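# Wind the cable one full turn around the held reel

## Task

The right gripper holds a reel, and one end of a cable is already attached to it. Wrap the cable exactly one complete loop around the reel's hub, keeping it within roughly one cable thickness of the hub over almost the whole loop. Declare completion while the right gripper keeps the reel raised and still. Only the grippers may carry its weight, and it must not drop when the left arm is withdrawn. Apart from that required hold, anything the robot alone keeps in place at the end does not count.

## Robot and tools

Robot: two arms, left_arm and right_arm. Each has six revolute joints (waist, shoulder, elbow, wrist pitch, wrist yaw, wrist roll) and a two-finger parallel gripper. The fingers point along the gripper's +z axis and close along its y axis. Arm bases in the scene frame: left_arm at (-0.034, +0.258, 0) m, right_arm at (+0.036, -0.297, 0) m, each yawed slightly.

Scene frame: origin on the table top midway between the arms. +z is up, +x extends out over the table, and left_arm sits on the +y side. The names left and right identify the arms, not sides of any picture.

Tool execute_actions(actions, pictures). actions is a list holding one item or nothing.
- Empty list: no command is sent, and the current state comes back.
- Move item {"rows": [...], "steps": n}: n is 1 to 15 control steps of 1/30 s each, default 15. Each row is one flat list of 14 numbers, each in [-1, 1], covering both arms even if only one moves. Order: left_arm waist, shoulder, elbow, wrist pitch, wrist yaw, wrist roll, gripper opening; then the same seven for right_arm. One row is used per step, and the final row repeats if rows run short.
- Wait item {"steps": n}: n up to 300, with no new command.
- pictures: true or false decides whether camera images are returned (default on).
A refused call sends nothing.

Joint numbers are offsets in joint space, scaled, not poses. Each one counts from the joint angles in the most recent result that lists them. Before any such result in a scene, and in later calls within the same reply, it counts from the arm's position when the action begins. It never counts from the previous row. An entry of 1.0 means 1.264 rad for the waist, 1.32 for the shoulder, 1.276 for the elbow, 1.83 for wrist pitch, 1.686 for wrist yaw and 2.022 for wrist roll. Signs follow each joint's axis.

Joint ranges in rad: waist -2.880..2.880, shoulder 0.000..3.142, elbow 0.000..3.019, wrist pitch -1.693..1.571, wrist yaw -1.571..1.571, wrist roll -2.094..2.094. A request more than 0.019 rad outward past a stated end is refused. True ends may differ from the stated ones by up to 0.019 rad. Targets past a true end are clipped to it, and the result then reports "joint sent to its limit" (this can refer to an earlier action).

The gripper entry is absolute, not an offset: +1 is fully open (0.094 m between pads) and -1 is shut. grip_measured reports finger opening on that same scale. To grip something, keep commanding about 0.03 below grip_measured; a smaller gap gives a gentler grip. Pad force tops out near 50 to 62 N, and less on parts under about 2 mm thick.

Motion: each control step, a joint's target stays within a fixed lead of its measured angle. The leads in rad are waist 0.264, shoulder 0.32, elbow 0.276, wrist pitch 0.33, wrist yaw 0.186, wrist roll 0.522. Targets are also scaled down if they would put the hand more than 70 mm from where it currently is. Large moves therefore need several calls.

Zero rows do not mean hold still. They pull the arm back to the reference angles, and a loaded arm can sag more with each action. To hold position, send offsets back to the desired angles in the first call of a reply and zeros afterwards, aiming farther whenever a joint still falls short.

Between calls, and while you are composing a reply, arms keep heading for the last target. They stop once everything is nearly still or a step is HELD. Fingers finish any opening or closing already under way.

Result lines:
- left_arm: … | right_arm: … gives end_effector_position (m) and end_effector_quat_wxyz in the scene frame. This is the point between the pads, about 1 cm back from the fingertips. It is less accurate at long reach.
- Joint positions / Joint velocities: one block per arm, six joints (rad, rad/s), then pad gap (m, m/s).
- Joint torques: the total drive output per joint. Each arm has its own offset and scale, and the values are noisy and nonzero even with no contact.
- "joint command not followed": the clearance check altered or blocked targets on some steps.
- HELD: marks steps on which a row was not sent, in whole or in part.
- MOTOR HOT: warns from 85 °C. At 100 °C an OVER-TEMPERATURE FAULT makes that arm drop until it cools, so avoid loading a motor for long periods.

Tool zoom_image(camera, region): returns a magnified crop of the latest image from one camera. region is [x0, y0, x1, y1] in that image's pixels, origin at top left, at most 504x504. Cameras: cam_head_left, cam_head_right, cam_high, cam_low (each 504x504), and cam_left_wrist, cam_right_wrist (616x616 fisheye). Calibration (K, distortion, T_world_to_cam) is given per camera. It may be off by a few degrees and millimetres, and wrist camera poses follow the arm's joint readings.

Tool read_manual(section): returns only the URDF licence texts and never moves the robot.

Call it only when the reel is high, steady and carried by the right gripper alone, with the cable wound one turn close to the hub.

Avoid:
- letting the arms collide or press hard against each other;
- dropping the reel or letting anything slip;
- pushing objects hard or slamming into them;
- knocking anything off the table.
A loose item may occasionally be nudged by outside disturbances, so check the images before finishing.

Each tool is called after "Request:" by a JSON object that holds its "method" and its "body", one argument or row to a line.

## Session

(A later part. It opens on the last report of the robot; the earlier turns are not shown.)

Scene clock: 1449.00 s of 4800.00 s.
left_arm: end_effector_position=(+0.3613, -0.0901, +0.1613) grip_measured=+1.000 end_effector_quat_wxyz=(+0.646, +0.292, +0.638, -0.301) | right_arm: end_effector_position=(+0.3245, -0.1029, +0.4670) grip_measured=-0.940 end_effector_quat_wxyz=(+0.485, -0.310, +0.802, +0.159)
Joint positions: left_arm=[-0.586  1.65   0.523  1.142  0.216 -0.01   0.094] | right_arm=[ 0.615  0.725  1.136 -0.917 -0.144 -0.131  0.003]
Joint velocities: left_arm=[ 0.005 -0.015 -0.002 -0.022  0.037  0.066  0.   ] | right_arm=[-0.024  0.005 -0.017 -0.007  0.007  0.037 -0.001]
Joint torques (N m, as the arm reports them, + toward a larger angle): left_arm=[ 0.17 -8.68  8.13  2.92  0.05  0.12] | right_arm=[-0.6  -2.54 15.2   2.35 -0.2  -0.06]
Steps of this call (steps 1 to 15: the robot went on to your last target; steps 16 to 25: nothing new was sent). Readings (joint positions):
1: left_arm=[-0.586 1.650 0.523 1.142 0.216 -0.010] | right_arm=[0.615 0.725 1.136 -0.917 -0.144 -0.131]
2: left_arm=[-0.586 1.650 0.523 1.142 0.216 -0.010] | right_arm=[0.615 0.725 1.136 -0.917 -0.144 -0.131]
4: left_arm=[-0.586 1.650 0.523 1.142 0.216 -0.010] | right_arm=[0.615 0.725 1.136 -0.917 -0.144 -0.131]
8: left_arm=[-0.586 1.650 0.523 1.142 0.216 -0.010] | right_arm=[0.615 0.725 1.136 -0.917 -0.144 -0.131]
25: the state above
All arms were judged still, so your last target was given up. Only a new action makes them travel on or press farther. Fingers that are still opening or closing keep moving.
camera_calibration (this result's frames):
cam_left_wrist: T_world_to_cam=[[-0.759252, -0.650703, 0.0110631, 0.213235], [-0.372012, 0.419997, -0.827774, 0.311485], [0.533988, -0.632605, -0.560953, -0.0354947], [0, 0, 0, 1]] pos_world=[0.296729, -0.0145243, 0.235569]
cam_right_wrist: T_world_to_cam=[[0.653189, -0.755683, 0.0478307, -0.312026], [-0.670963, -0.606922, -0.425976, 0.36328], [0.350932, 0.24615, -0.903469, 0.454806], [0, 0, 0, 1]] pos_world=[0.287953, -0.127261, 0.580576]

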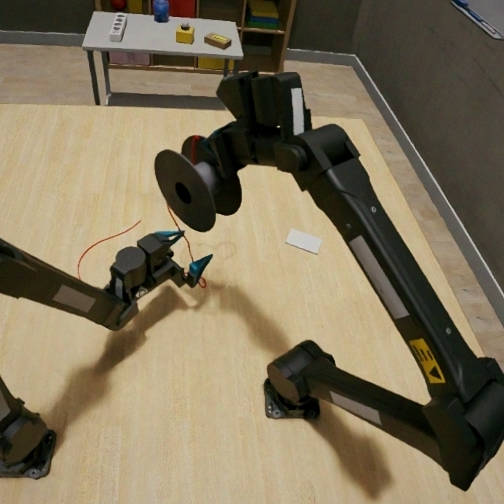

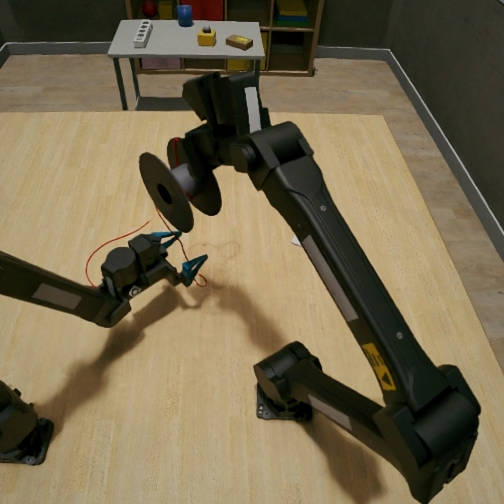

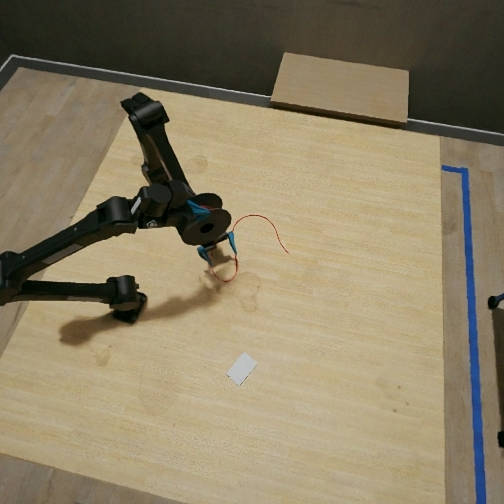

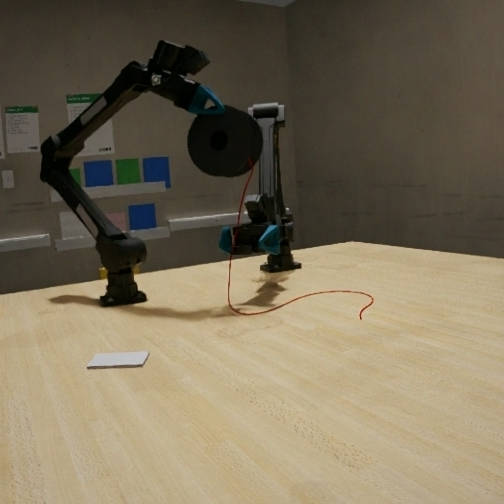

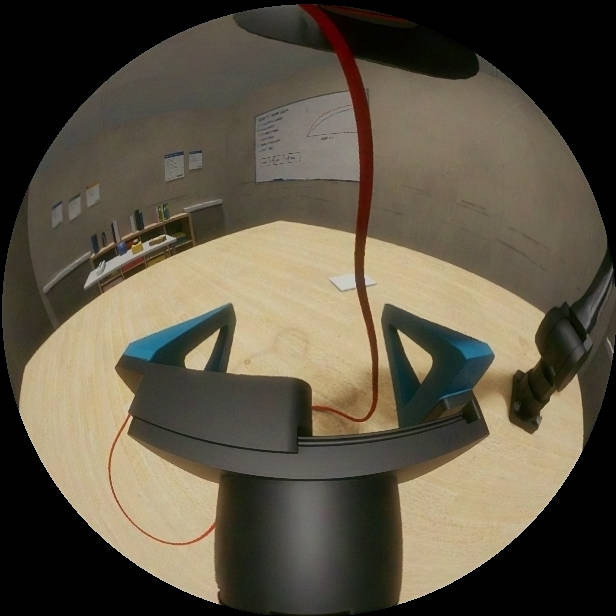

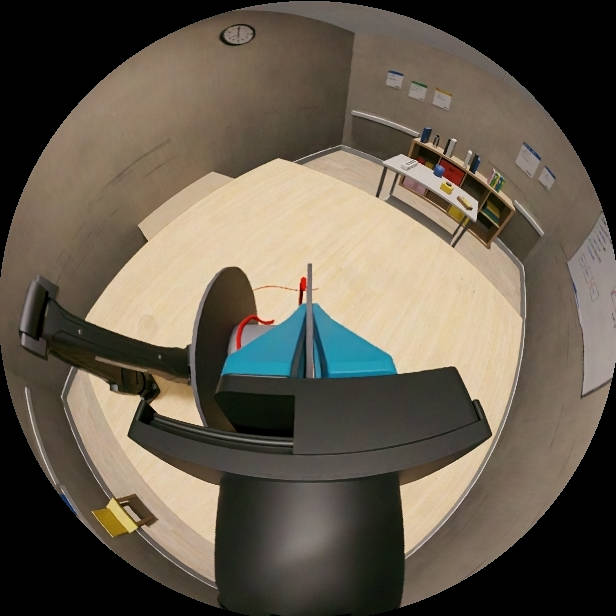

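Request:
{"method": "zoom_image", "body": {
  "camera": "cam_right_wrist",
  "region": [190, 250, 340, 390]
}}

Request:
{"method": "zoom_image", "body": {
  "camera": "cam_low",
  "region": [170, 80, 340, 330]
}}

Region (190, 250, 340, 390) of cam_right_wrist's 616x616 image, scaled by 3.360, with more detail than that image has; it fills the top 470 rows of this view, and the rest is white.

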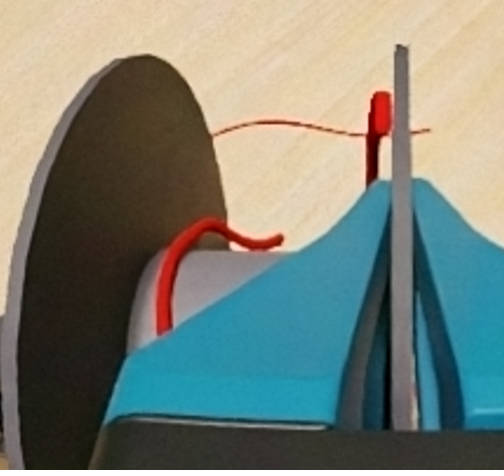

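Region (170, 80, 340, 330) of cam_low's 504x504 image, scaled by 2.016, with more detail than that image has; it fills the left 343 columns of this view, and the rest is white.

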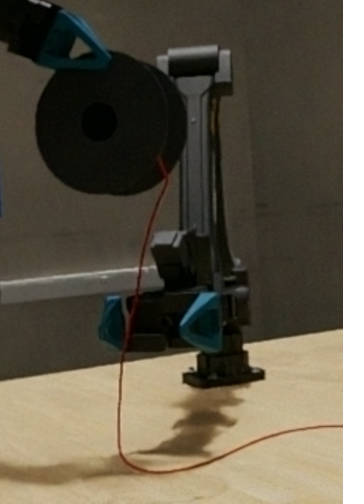

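Request:
{"method": "execute_actions", "body": {
  "actions": [
    {"rows":[
[0.006,-0.012,0.008,0.014,0.004,0,1,0,-0.008,0.03,0.008,0,0,-1],
[0.011,-0.023,-0.006,0.015,0.009,0,1,0,-0.008,0.03,0.008,0,0,-1],
[0.018,-0.036,-0.023,0.017,0.014,0,1,0,-0.008,0.03,0.008,0,0,-1],
[0.024,-0.050,-0.041,0.019,0.019,0,1,0,-0.008,0.03,0.008,0,0,-1],
[0.030,-0.063,-0.058,0.021,0.024,0,1,0,-0.008,0.03,0.008,0,0,-1],
[0.037,-0.076,-0.075,0.023,0.029,0,1,0,-0.008,0.03,0.008,0,0,-1],
[0.043,-0.089,-0.093,0.025,0.033,0,1,0,-0.008,0.03,0.008,0,0,-1],
[0.050,-0.102,-0.110,0.027,0.038,0,1,0,-0.008,0.03,0.008,0,0,-1],
[0.056,-0.116,-0.128,0.029,0.043,0,1,0,-0.008,0.03,0.008,0,0,-1],
[0.062,-0.127,-0.143,0.031,0.048,0,1,0,-0.008,0.03,0.008,0,0,-1],
[0.067,-0.139,-0.159,0.033,0.052,0,1,0,-0.008,0.03,0.008,0,0,-1],
[0.072,-0.149,-0.172,0.034,0.056,0,1,0,-0.008,0.03,0.008,0,0,-1],
[0.076,-0.157,-0.183,0.035,0.059,0,1,0,-0.008,0.03,0.008,0,0,-1],
[0.078,-0.162,-0.189,0.036,0.061,0,1,0,-0.008,0.03,0.008,0,0,-1],
[0.080,-0.165,-0.194,0.037,0.062,0,1,0,-0.008,0.03,0.008,0,0,-1]
],"steps":15}
  ],
  "pictures": false
}}

Request:
{"method": "execute_actions", "body": {
  "actions": [
    {"steps":25}
  ]
}}

Scene clock: 1485.50 s of 4800.00 s.
left_arm: end_effector_position=(+0.3039, -0.0197, +0.1717) grip_measured=+1.000 end_effector_quat_wxyz=(+0.648, +0.297, +0.631, -0.306) | right_arm: end_effector_position=(+0.3245, -0.1029, +0.4670) grip_measured=-0.940 end_effector_quat_wxyz=(+0.485, -0.310, +0.802, +0.159)
Joint positions: left_arm=[-0.499  1.448  0.292  1.184  0.315 -0.01   0.094] | right_arm=[ 0.615  0.725  1.136 -0.917 -0.144 -0.131  0.003]
Joint velocities: left_arm=[ 0.083 -0.259 -0.325  0.051  0.095  0.095  0.   ] | right_arm=[-0.015 -0.015 -0.007 -0.007 -0.007 -0.037 -0.   ]
Joint torques (N m, as the arm reports them, + toward a larger angle): left_arm=[ 1.57 -5.74  5.8   3.    0.15  0.12] | right_arm=[-0.19 -2.77 15.28  2.25 -0.2  -0.03]
Steps of this call (steps 1 to 180: nothing new was sent; then 30.00 s passed at rest; steps 181 to 195: all 15 steps of this action). Readings (joint positions):
181: left_arm=[-0.586 1.650 0.523 1.142 0.217 -0.010] | right_arm=[0.615 0.725 1.136 -0.917 -0.144 -0.131]
182: left_arm=[-0.585 1.649 0.523 1.142 0.223 -0.010] | right_arm=[0.615 0.725 1.136 -0.917 -0.144 -0.131]
184: left_arm=[-0.582 1.639 0.513 1.145 0.239 -0.010] | right_arm=[0.615 0.725 1.136 -0.917 -0.144 -0.131]
188: left_arm=[-0.554 1.570 0.432 1.158 0.271 -0.010] | right_arm=[0.615 0.725 1.136 -0.917 -0.144 -0.131]
195: the state above

Scene clock: 1486.33 s of 4800.00 s.
left_arm: end_effector_position=(+0.2996, -0.0158, +0.1707) grip_measured=+1.000 end_effector_quat_wxyz=(+0.648, +0.296, +0.632, -0.305) | right_arm: end_effector_position=(+0.3245, -0.1029, +0.4670) grip_measured=-0.940 end_effector_quat_wxyz=(+0.485, -0.310, +0.802, +0.159)
Joint positions: left_arm=[-0.496  1.437  0.277  1.187  0.318 -0.01   0.094] | right_arm=[ 0.615  0.725  1.136 -0.917 -0.144 -0.131  0.003]
Joint velocities: left_arm=[-0.015 -0.015 -0.017 -0.002 -0.007 -0.051  0.   ] | right_arm=[-0.015 -0.005  0.002  0.017  0.037 -0.022  0.001]
Joint torques (N m, as the arm reports them, + toward a larger angle): left_arm=[ 1.12 -5.75  5.46  2.97  0.16  0.12] | right_arm=[-0.3  -2.61 15.12  2.27 -0.22 -0.06]
Steps of this call (steps 1 to 25: the robot went on to your last target). Readings (joint positions):
1: left_arm=[-0.497 1.441 0.283 1.185 0.317 -0.010] | right_arm=[0.615 0.725 1.136 -0.917 -0.144 -0.131]
2: left_arm=[-0.496 1.438 0.279 1.186 0.317 -0.010] | right_arm=[0.615 0.725 1.136 -0.917 -0.144 -0.131]
4: left_arm=[-0.496 1.437 0.277 1.186 0.318 -0.010] | right_arm=[0.615 0.725 1.136 -0.917 -0.144 -0.131]
8: left_arm=[-0.496 1.437 0.277 1.187 0.318 -0.010] | right_arm=[0.615 0.725 1.136 -0.917 -0.144 -0.131]
25: the state above
camera_calibration (this result's frames):
cam_left_wrist: T_world_to_cam=[[-0.767456, -0.641072, 0.0062234, 0.218089], [-0.358431, 0.421005, -0.833236, 0.262023], [0.531544, -0.641702, -0.552883, 0.0489041], [0, 0, 0, 1]] pos_world=[0.235296, 0.06088, 0.244008]
cam_right_wrist: T_world_to_cam=[[0.653189, -0.755683, 0.0478307, -0.312026], [-0.670963, -0.606922, -0.425976, 0.36328], [0.350932, 0.24615, -0.903469, 0.454806], [0, 0, 0, 1]] pos_world=[0.287953, -0.127261, 0.580576]

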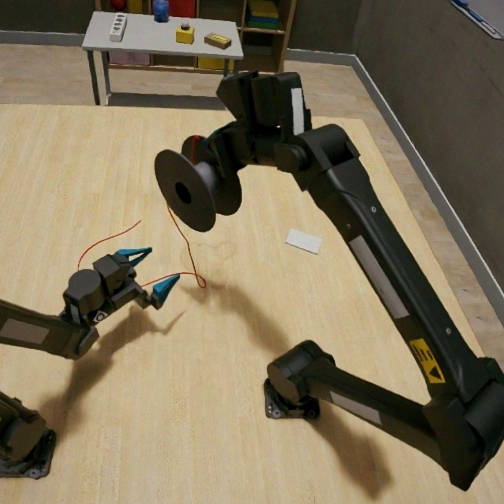

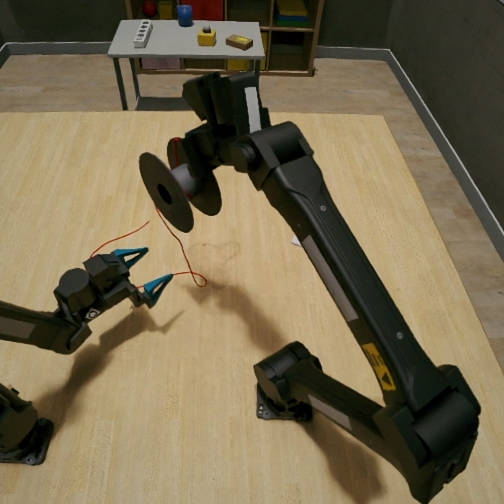

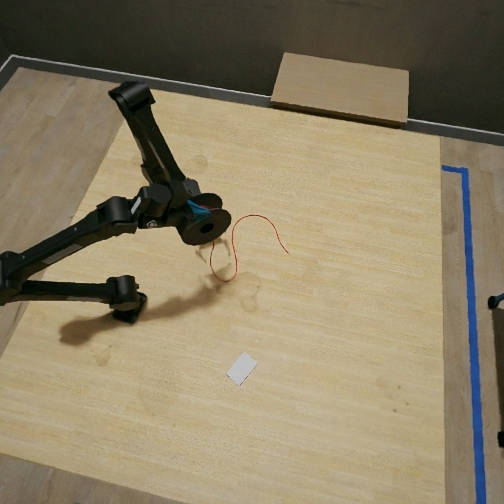

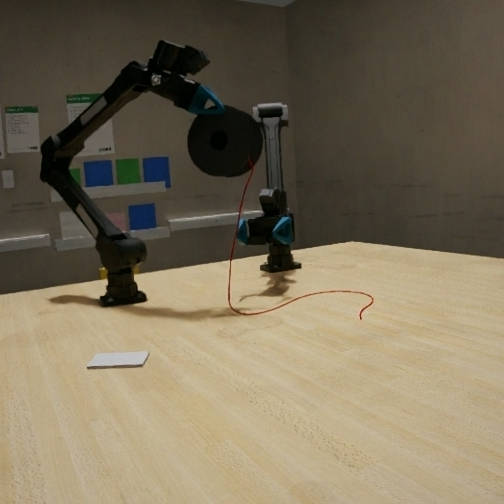

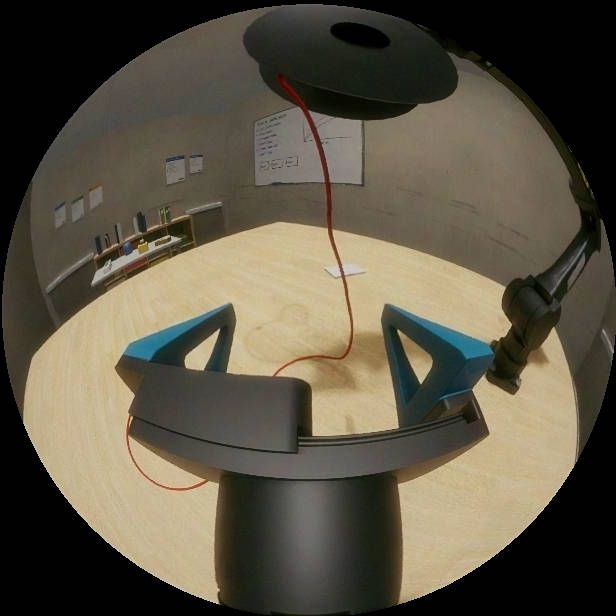

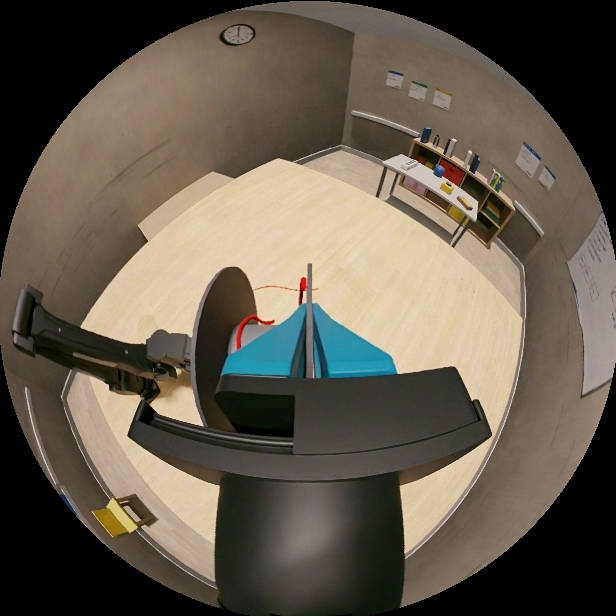

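Request:
{"method": "execute_actions", "body": {
  "actions": [
    {"rows":[
[0.030,-0.020,0.030,-0.018,-0.009,0,1,0,0.005,0.055,0.008,0,0.003,-1],
[0.070,-0.045,0.036,-0.040,-0.020,0,1,0,0.018,0.085,0.008,0,0.006,-1],
[0.115,-0.074,0.044,-0.068,-0.034,0,1,0,0.034,0.122,0.008,0,0.010,-1],
[0.165,-0.106,0.052,-0.098,-0.049,0,1,0,0.052,0.165,0.008,0,0.014,-1],
[0.215,-0.139,0.060,-0.128,-0.064,0,1,0,0.072,0.210,0.008,0,0.018,-1],
[0.265,-0.171,0.068,-0.158,-0.080,0,1,0,0.092,0.258,0.008,0,0.022,-1],
[0.318,-0.205,0.077,-0.189,-0.095,0,1,0,0.113,0.306,0.008,0,0.026,-1],
[0.370,-0.239,0.085,-0.220,-0.111,0,1,0,0.134,0.354,0.008,0,0.030,-1],
[0.420,-0.271,0.094,-0.250,-0.126,0,1,0,0.154,0.402,0.008,0,0.034,-1],
[0.468,-0.302,0.102,-0.278,-0.140,0,1,0,0.174,0.447,0.008,0,0.038,-1],
[0.512,-0.331,0.110,-0.305,-0.154,0,1,0,0.192,0.489,0.008,0,0.042,-1],
[0.552,-0.357,0.118,-0.329,-0.166,0,1,0,0.209,0.526,0.008,0,0.045,-1],
[0.585,-0.378,0.125,-0.348,-0.175,0,1,0,0.224,0.558,0.008,0,0.047,-1],
[0.612,-0.395,0.131,-0.364,-0.183,0,1,0,0.235,0.583,0.008,0,0.049,-1],
[0.630,-0.407,0.136,-0.375,-0.189,0,1,0,0.242,0.600,0.008,0,0.050,-1]
],"steps":15}
  ],
  "pictures": false
}}

Request:
{"method": "execute_actions", "body": {
  "actions": [
    {"steps":75}
  ]
}}

Scene clock: 1560.57 s of 4800.00 s.
left_arm: end_effector_position=(+0.3923, +0.2829, +0.2498) grip_measured=+1.000 end_effector_quat_wxyz=(+0.705, -0.018, +0.709, +0.010) | right_arm: end_effector_position=(+0.3770, -0.0728, +0.6617) grip_measured=-0.940 end_effector_quat_wxyz=(+0.585, -0.275, +0.739, +0.190)
Joint positions: left_arm=[ 0.138  1.023  0.35   0.669  0.034 -0.01   0.094] | right_arm=[ 0.615  0.991  1.661 -0.918 -0.144 -0.079  0.003]
Joint velocities: left_arm=[ 1.49  -1.05   0.222 -1.253 -0.462 -0.007  0.   ] | right_arm=[-0.015  0.679  1.365  0.007  0.007  0.037  0.   ]
Joint torques (N m, as the arm reports them, + toward a larger angle): left_arm=[ 0.4  -3.48 13.38  1.86 -0.04  0.09] | right_arm=[-0.47 -5.26 15.46  2.12 -0.2   0.09]
Steps of this call (steps 1 to 15: the robot went on to your last target; steps 16 to 200: nothing new was sent; then 67.07 s passed at rest; steps 201 to 215: all 15 steps of this action). Readings (joint positions):
201: left_arm=[-0.494 1.437 0.277 1.184 0.313 -0.010] | right_arm=[0.615 0.725 1.137 -0.917 -0.144 -0.131]
202: left_arm=[-0.485 1.431 0.278 1.170 0.303 -0.010] | right_arm=[0.615 0.726 1.141 -0.917 -0.144 -0.131]
204: left_arm=[-0.426 1.398 0.283 1.106 0.266 -0.010] | right_arm=[0.615 0.744 1.175 -0.918 -0.144 -0.128]
208: left_arm=[-0.228 1.278 0.303 0.960 0.181 -0.010] | right_arm=[0.615 0.819 1.320 -0.918 -0.144 -0.117]
215: the state above

Scene clock: 1563.07 s of 4800.00 s.
left_arm: end_effector_position=(+0.3733, +0.3606, +0.3014) grip_measured=+1.000 end_effector_quat_wxyz=(+0.716, -0.090, +0.687, +0.086) | right_arm: end_effector_position=(+0.3651, -0.0796, +0.7477) grip_measured=-0.940 end_effector_quat_wxyz=(+0.638, -0.252, +0.696, +0.211)
Joint positions: left_arm=[ 0.311  0.886  0.41   0.516 -0.003 -0.01   0.094] | right_arm=[ 0.615  1.044  1.865 -0.918 -0.144 -0.043  0.003]
Joint velocities: left_arm=[-0.015 -0.005  0.012 -0.017  0.022 -0.022  0.   ] | right_arm=[-0.015 -0.005  0.007 -0.022 -0.007 -0.066  0.001]
Joint torques (N m, as the arm reports them, + toward a larger angle): left_arm=[-0.69 -0.71 13.71  1.44  0.14  0.11] | right_arm=[-0.19 -4.89 12.74  2.25 -0.22  0.07]
Steps of this call (steps 1 to 30: the robot went on to your last target; steps 31 to 75: nothing new was sent). Readings (joint positions):
1: left_arm=[0.188 0.989 0.359 0.627 0.018 -0.010] | right_arm=[0.615 1.012 1.707 -0.918 -0.144 -0.075]
2: left_arm=[0.234 0.956 0.369 0.587 0.007 -0.010] | right_arm=[0.615 1.029 1.749 -0.918 -0.144 -0.070]
4: left_arm=[0.297 0.908 0.389 0.541 -0.003 -0.010] | right_arm=[0.615 1.051 1.818 -0.918 -0.144 -0.060]
8: left_arm=[0.311 0.885 0.410 0.526 -0.003 -0.010] | right_arm=[0.615 1.048 1.863 -0.918 -0.144 -0.049]
75: the state above
All arms were judged still, so your last target was given up. Only a new action makes them travel on or press farther. Fingers that are still opening or closing keep moving.
camera_calibration (this result's frames):
cam_left_wrist: T_world_to_cam=[[0.250104, -0.968109, 0.014594, 0.250616], [-0.520071, -0.14704, -0.841371, 0.506504], [0.816685, 0.20284, -0.540261, -0.0911995], [0, 0, 0, 1]] pos_world=[0.275219, 0.335599, 0.373229]
cam_right_wrist: T_world_to_cam=[[0.620671, -0.783437, 0.0315298, -0.312494], [-0.505842, -0.430826, -0.747338, 0.718225], [0.599076, 0.447902, -0.663696, 0.434622], [0, 0, 0, 1]] pos_world=[0.296893, -0.130057, 0.835067]

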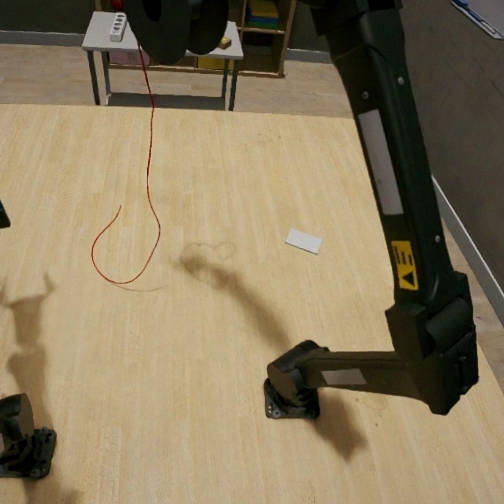

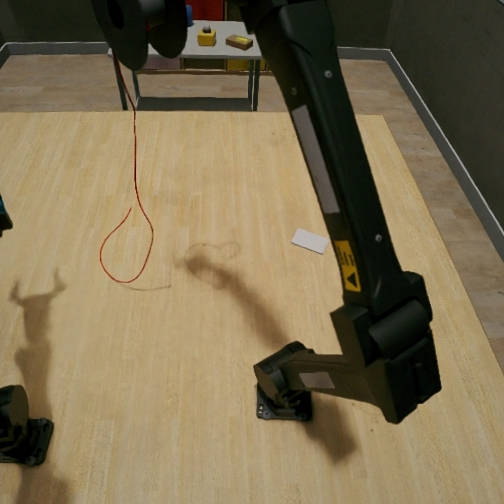

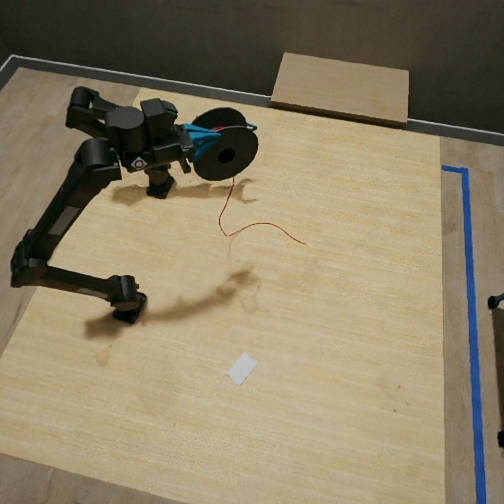

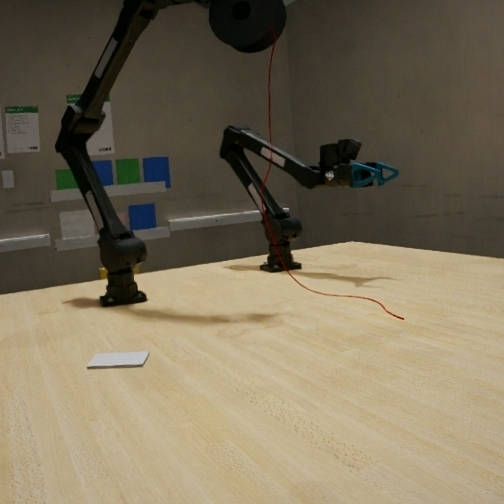

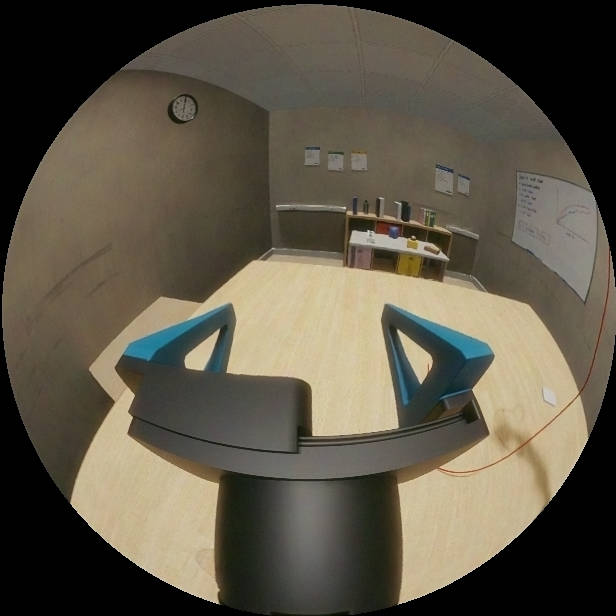

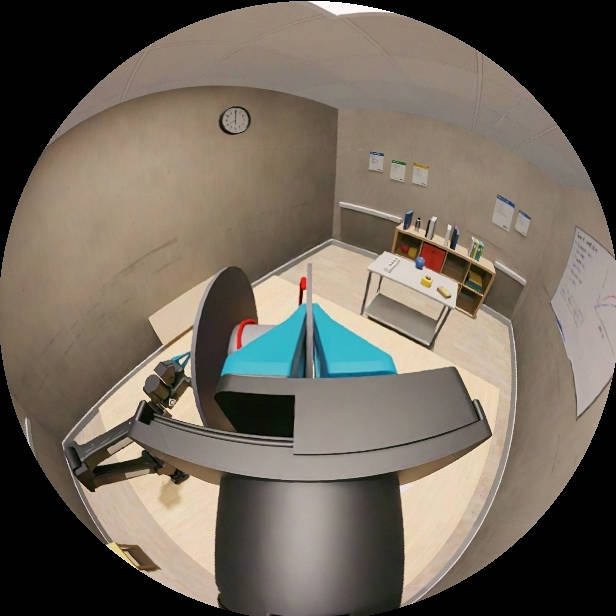

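Request:
{"method": "zoom_image", "body": {
  "camera": "cam_right_wrist",
  "region": [190, 250, 340, 390]
}}

Request:
{"method": "zoom_image", "body": {
  "camera": "cam_high",
  "region": [160, 90, 290, 220]
}}

Request:
{"method": "zoom_image", "body": {
  "camera": "cam_head_right",
  "region": [70, 0, 250, 110]
}}

Region (190, 250, 340, 390) of cam_right_wrist's 616x616 image, scaled by 3.360, with more detail than that image has; it fills the top 470 rows of this view, and the rest is white.

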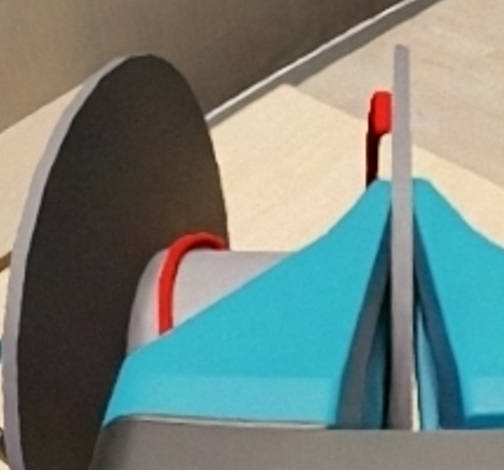

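Region (160, 90, 290, 220) of cam_high's 504x504 image, scaled by 3.877, with more detail than that image has.

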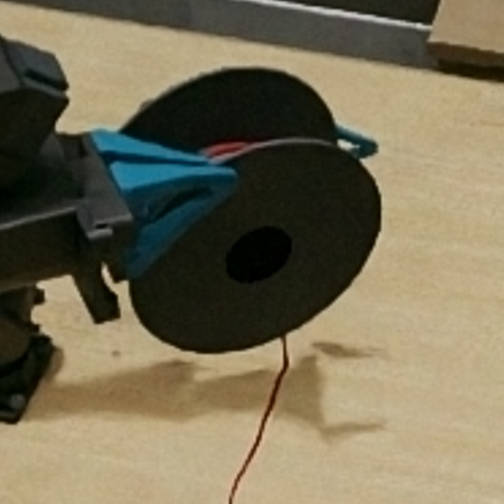

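Region (70, 0, 250, 110) of cam_head_right's 504x504 image, scaled by 2.800, with more detail than that image has.

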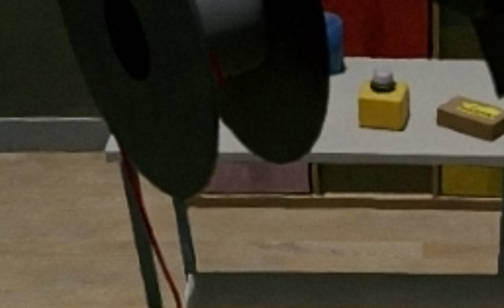

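Request:
{"method": "zoom_image", "body": {
  "camera": "cam_low",
  "region": [190, 0, 330, 110]
}}

Request:
{"method": "zoom_image", "body": {
  "camera": "cam_head_left",
  "region": [100, 0, 260, 110]
}}

Region (190, 0, 330, 110) of cam_low's 504x504 image, scaled by 3.600, with more detail than that image has; it fills the top 396 rows of this view, and the rest is white.

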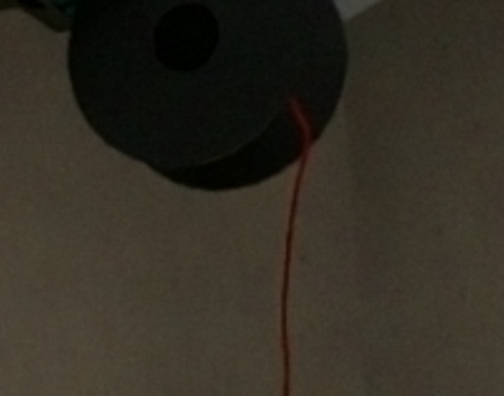

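Region (100, 0, 260, 110) of cam_head_left's 504x504 image, scaled by 3.150, with more detail than that image has; it fills the top 346 rows of this view, and the rest is white.

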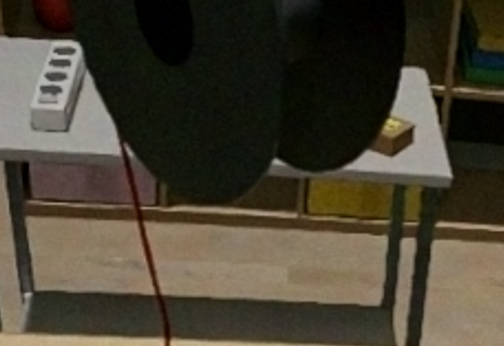

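Request:
{"method": "execute_actions", "body": {
  "actions": []
}}

Scene clock: 1585.27 s of 4800.00 s.
left_arm: end_effector_position=(+0.3733, +0.3606, +0.3014) grip_measured=+1.000 end_effector_quat_wxyz=(+0.716, -0.090, +0.687, +0.086) | right_arm: end_effector_position=(+0.3651, -0.0796, +0.7477) grip_measured=-0.940 end_effector_quat_wxyz=(+0.638, -0.252, +0.696, +0.211)
Joint positions: left_arm=[ 0.311  0.886  0.41   0.516 -0.003 -0.01   0.094] | right_arm=[ 0.615  1.044  1.865 -0.918 -0.144 -0.043  0.003]
Joint velocities: left_arm=[ 0.015 -0.005 -0.002 -0.002 -0.007  0.022  0.   ] | right_arm=[-0.005  0.005 -0.007  0.002 -0.007 -0.007 -0.   ]
Joint torques (N m, as the arm reports them, + toward a larger angle): left_arm=[-0.6  -0.72 13.7   1.41  0.14  0.11] | right_arm=[-0.13 -5.21 12.77  2.47 -0.18  0.15]
Steps of this call (steps 1 to 320: nothing new was sent; then 11.53 s passed at rest). Readings (joint positions):
1: left_arm=[0.311 0.886 0.410 0.516 -0.003 -0.010] | right_arm=[0.615 1.044 1.865 -0.918 -0.144 -0.043]
2: left_arm=[0.311 0.886 0.410 0.516 -0.003 -0.010] | right_arm=[0.615 1.044 1.865 -0.918 -0.144 -0.043]
4: left_arm=[0.311 0.886 0.410 0.516 -0.003 -0.010] | right_arm=[0.615 1.044 1.865 -0.918 -0.144 -0.043]
8: left_arm=[0.311 0.886 0.410 0.516 -0.003 -0.010] | right_arm=[0.615 1.044 1.865 -0.918 -0.144 -0.043]
320: the state above
camera_calibration (this result's frames):
cam_left_wrist: T_world_to_cam=[[0.250104, -0.968109, 0.014594, 0.250616], [-0.520071, -0.14704, -0.841371, 0.506504], [0.816685, 0.20284, -0.540261, -0.0911995], [0, 0, 0, 1]] pos_world=[0.275219, 0.335599, 0.373229]
cam_right_wrist: T_world_to_cam=[[0.620671, -0.783437, 0.0315298, -0.312494], [-0.505842, -0.430826, -0.747338, 0.718225], [0.599076, 0.447902, -0.663696, 0.434622], [0, 0, 0, 1]] pos_world=[0.296893, -0.130057, 0.835067]

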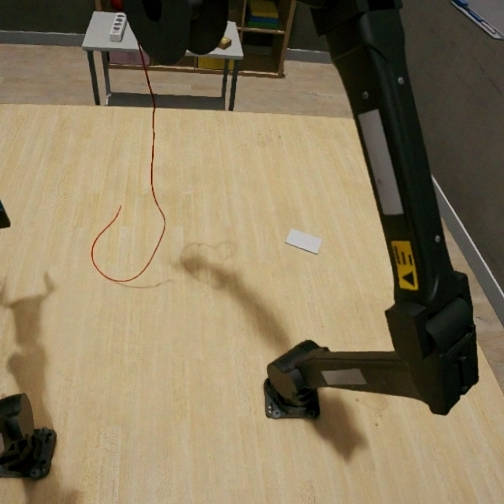

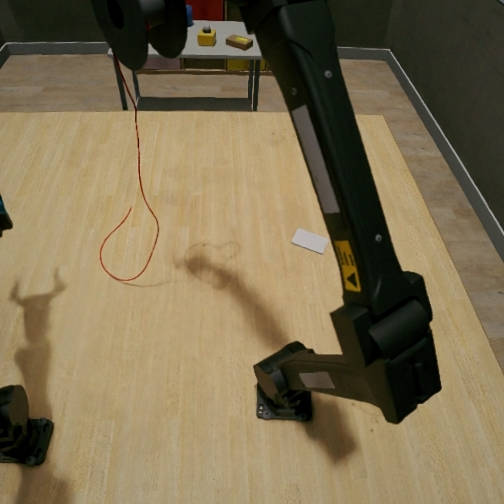

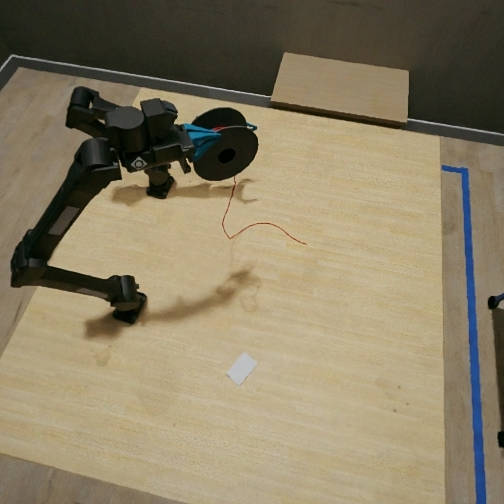

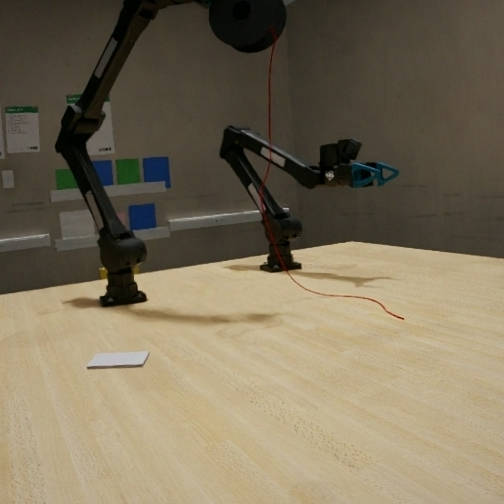

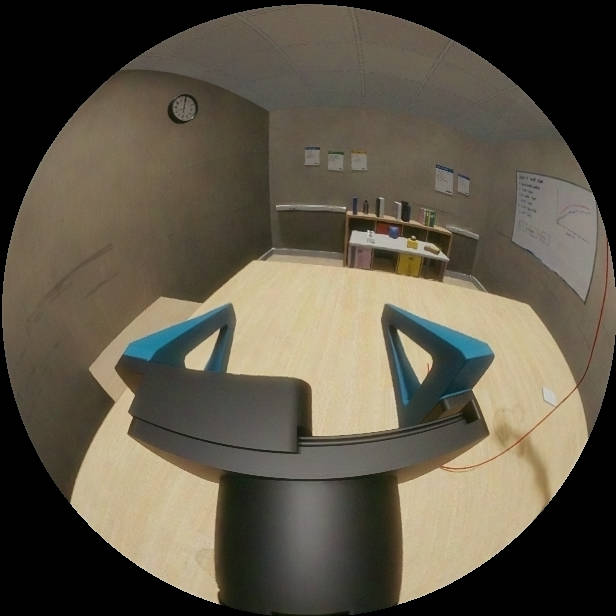

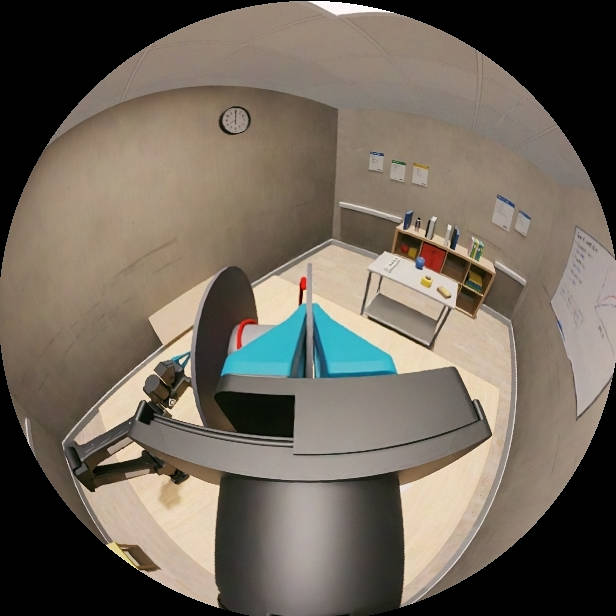

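Request:
{"method": "zoom_image", "body": {
  "camera": "cam_right_wrist",
  "region": [170, 240, 370, 440]
}}

Request:
{"method": "zoom_image", "body": {
  "camera": "cam_high",
  "region": [160, 90, 300, 230]
}}

Region (170, 240, 370, 440) of cam_right_wrist's 616x616 image, scaled by 2.520, with more detail than that image has.

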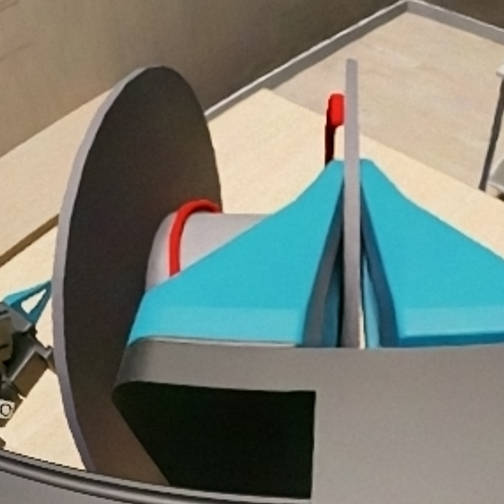

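Region (160, 90, 300, 230) of cam_high's 504x504 image, scaled by 3.600, with more detail than that image has.

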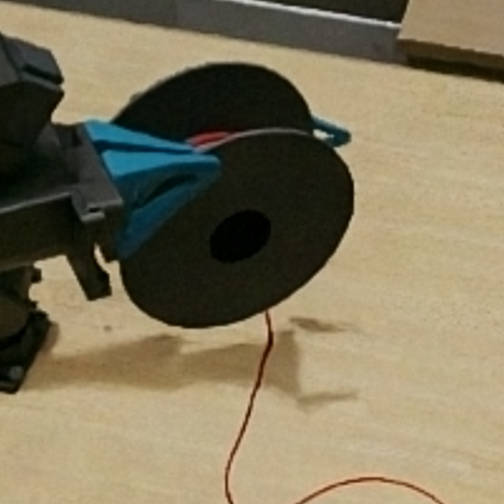

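Request:
{"method": "zoom_image", "body": {
  "camera": "cam_low",
  "region": [190, 0, 310, 80]
}}

Request:
{"method": "zoom_image", "body": {
  "camera": "cam_head_right",
  "region": [70, 0, 230, 100]
}}

Request:
{"method": "zoom_image", "body": {
  "camera": "cam_right_wrist",
  "region": [270, 250, 340, 320]
}}

Region (190, 0, 310, 80) of cam_low's 504x504 image, scaled by 4.200, with more detail than that image has.

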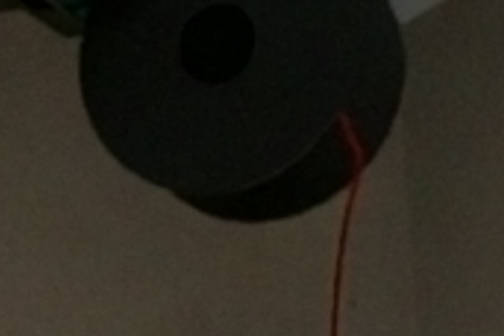

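Region (70, 0, 230, 100) of cam_head_right's 504x504 image, scaled by 3.150, with more detail than that image has; it fills the top 315 rows of this view, and the rest is white.

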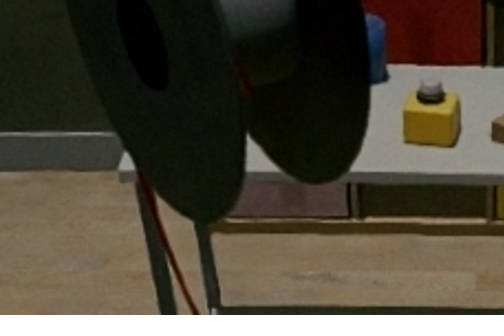

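Region (270, 250, 340, 320) of cam_right_wrist's 616x616 image, scaled by 7.200, with more detail than that image has.

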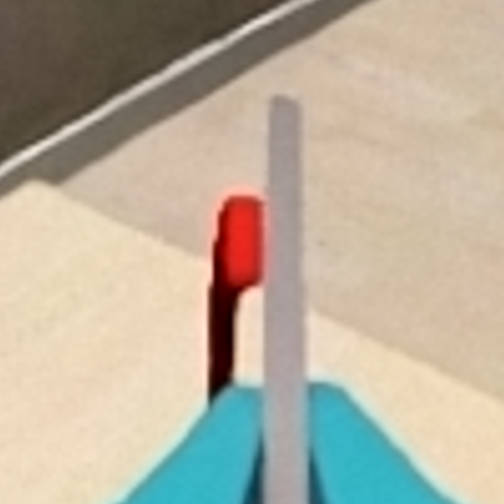

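Request:
{"method": "zoom_image", "body": {
  "camera": "cam_high",
  "region": [195, 100, 265, 170]
}}

Request:
{"method": "zoom_image", "body": {
  "camera": "cam_head_left",
  "region": [100, 0, 260, 100]
}}

Region (195, 100, 265, 170) of cam_high's 504x504 image, scaled by 7.200, with more detail than that image has.

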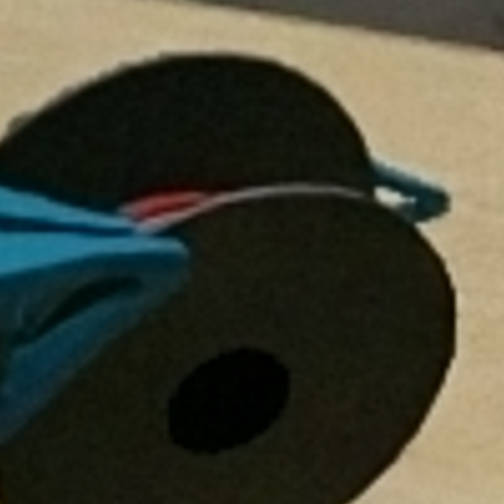

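Region (100, 0, 260, 100) of cam_head_left's 504x504 image, scaled by 3.150, with more detail than that image has; it fills the top 315 rows of this view, and the rest is white.

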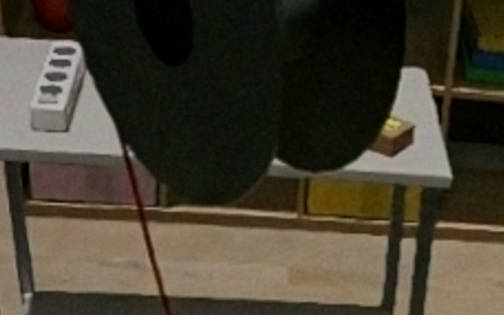

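Request:
{"method": "zoom_image", "body": {
  "camera": "cam_right_wrist",
  "region": [220, 260, 320, 360]
}}

Region (220, 260, 320, 360) of cam_right_wrist's 616x616 image, scaled by 5.040, with more detail than that image has.

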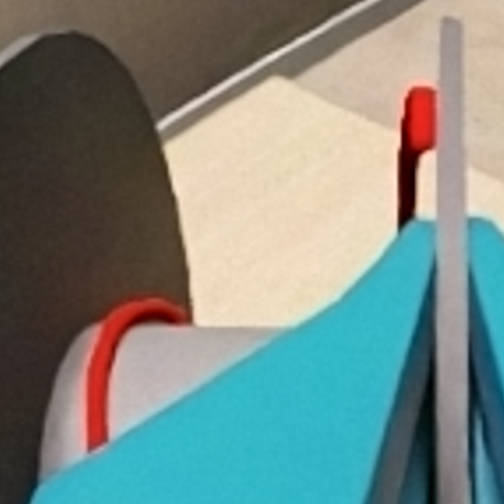

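Request:
{"method": "finished_scene", "body": {
  "scene": 2
}}

The scene is finished: the task was done.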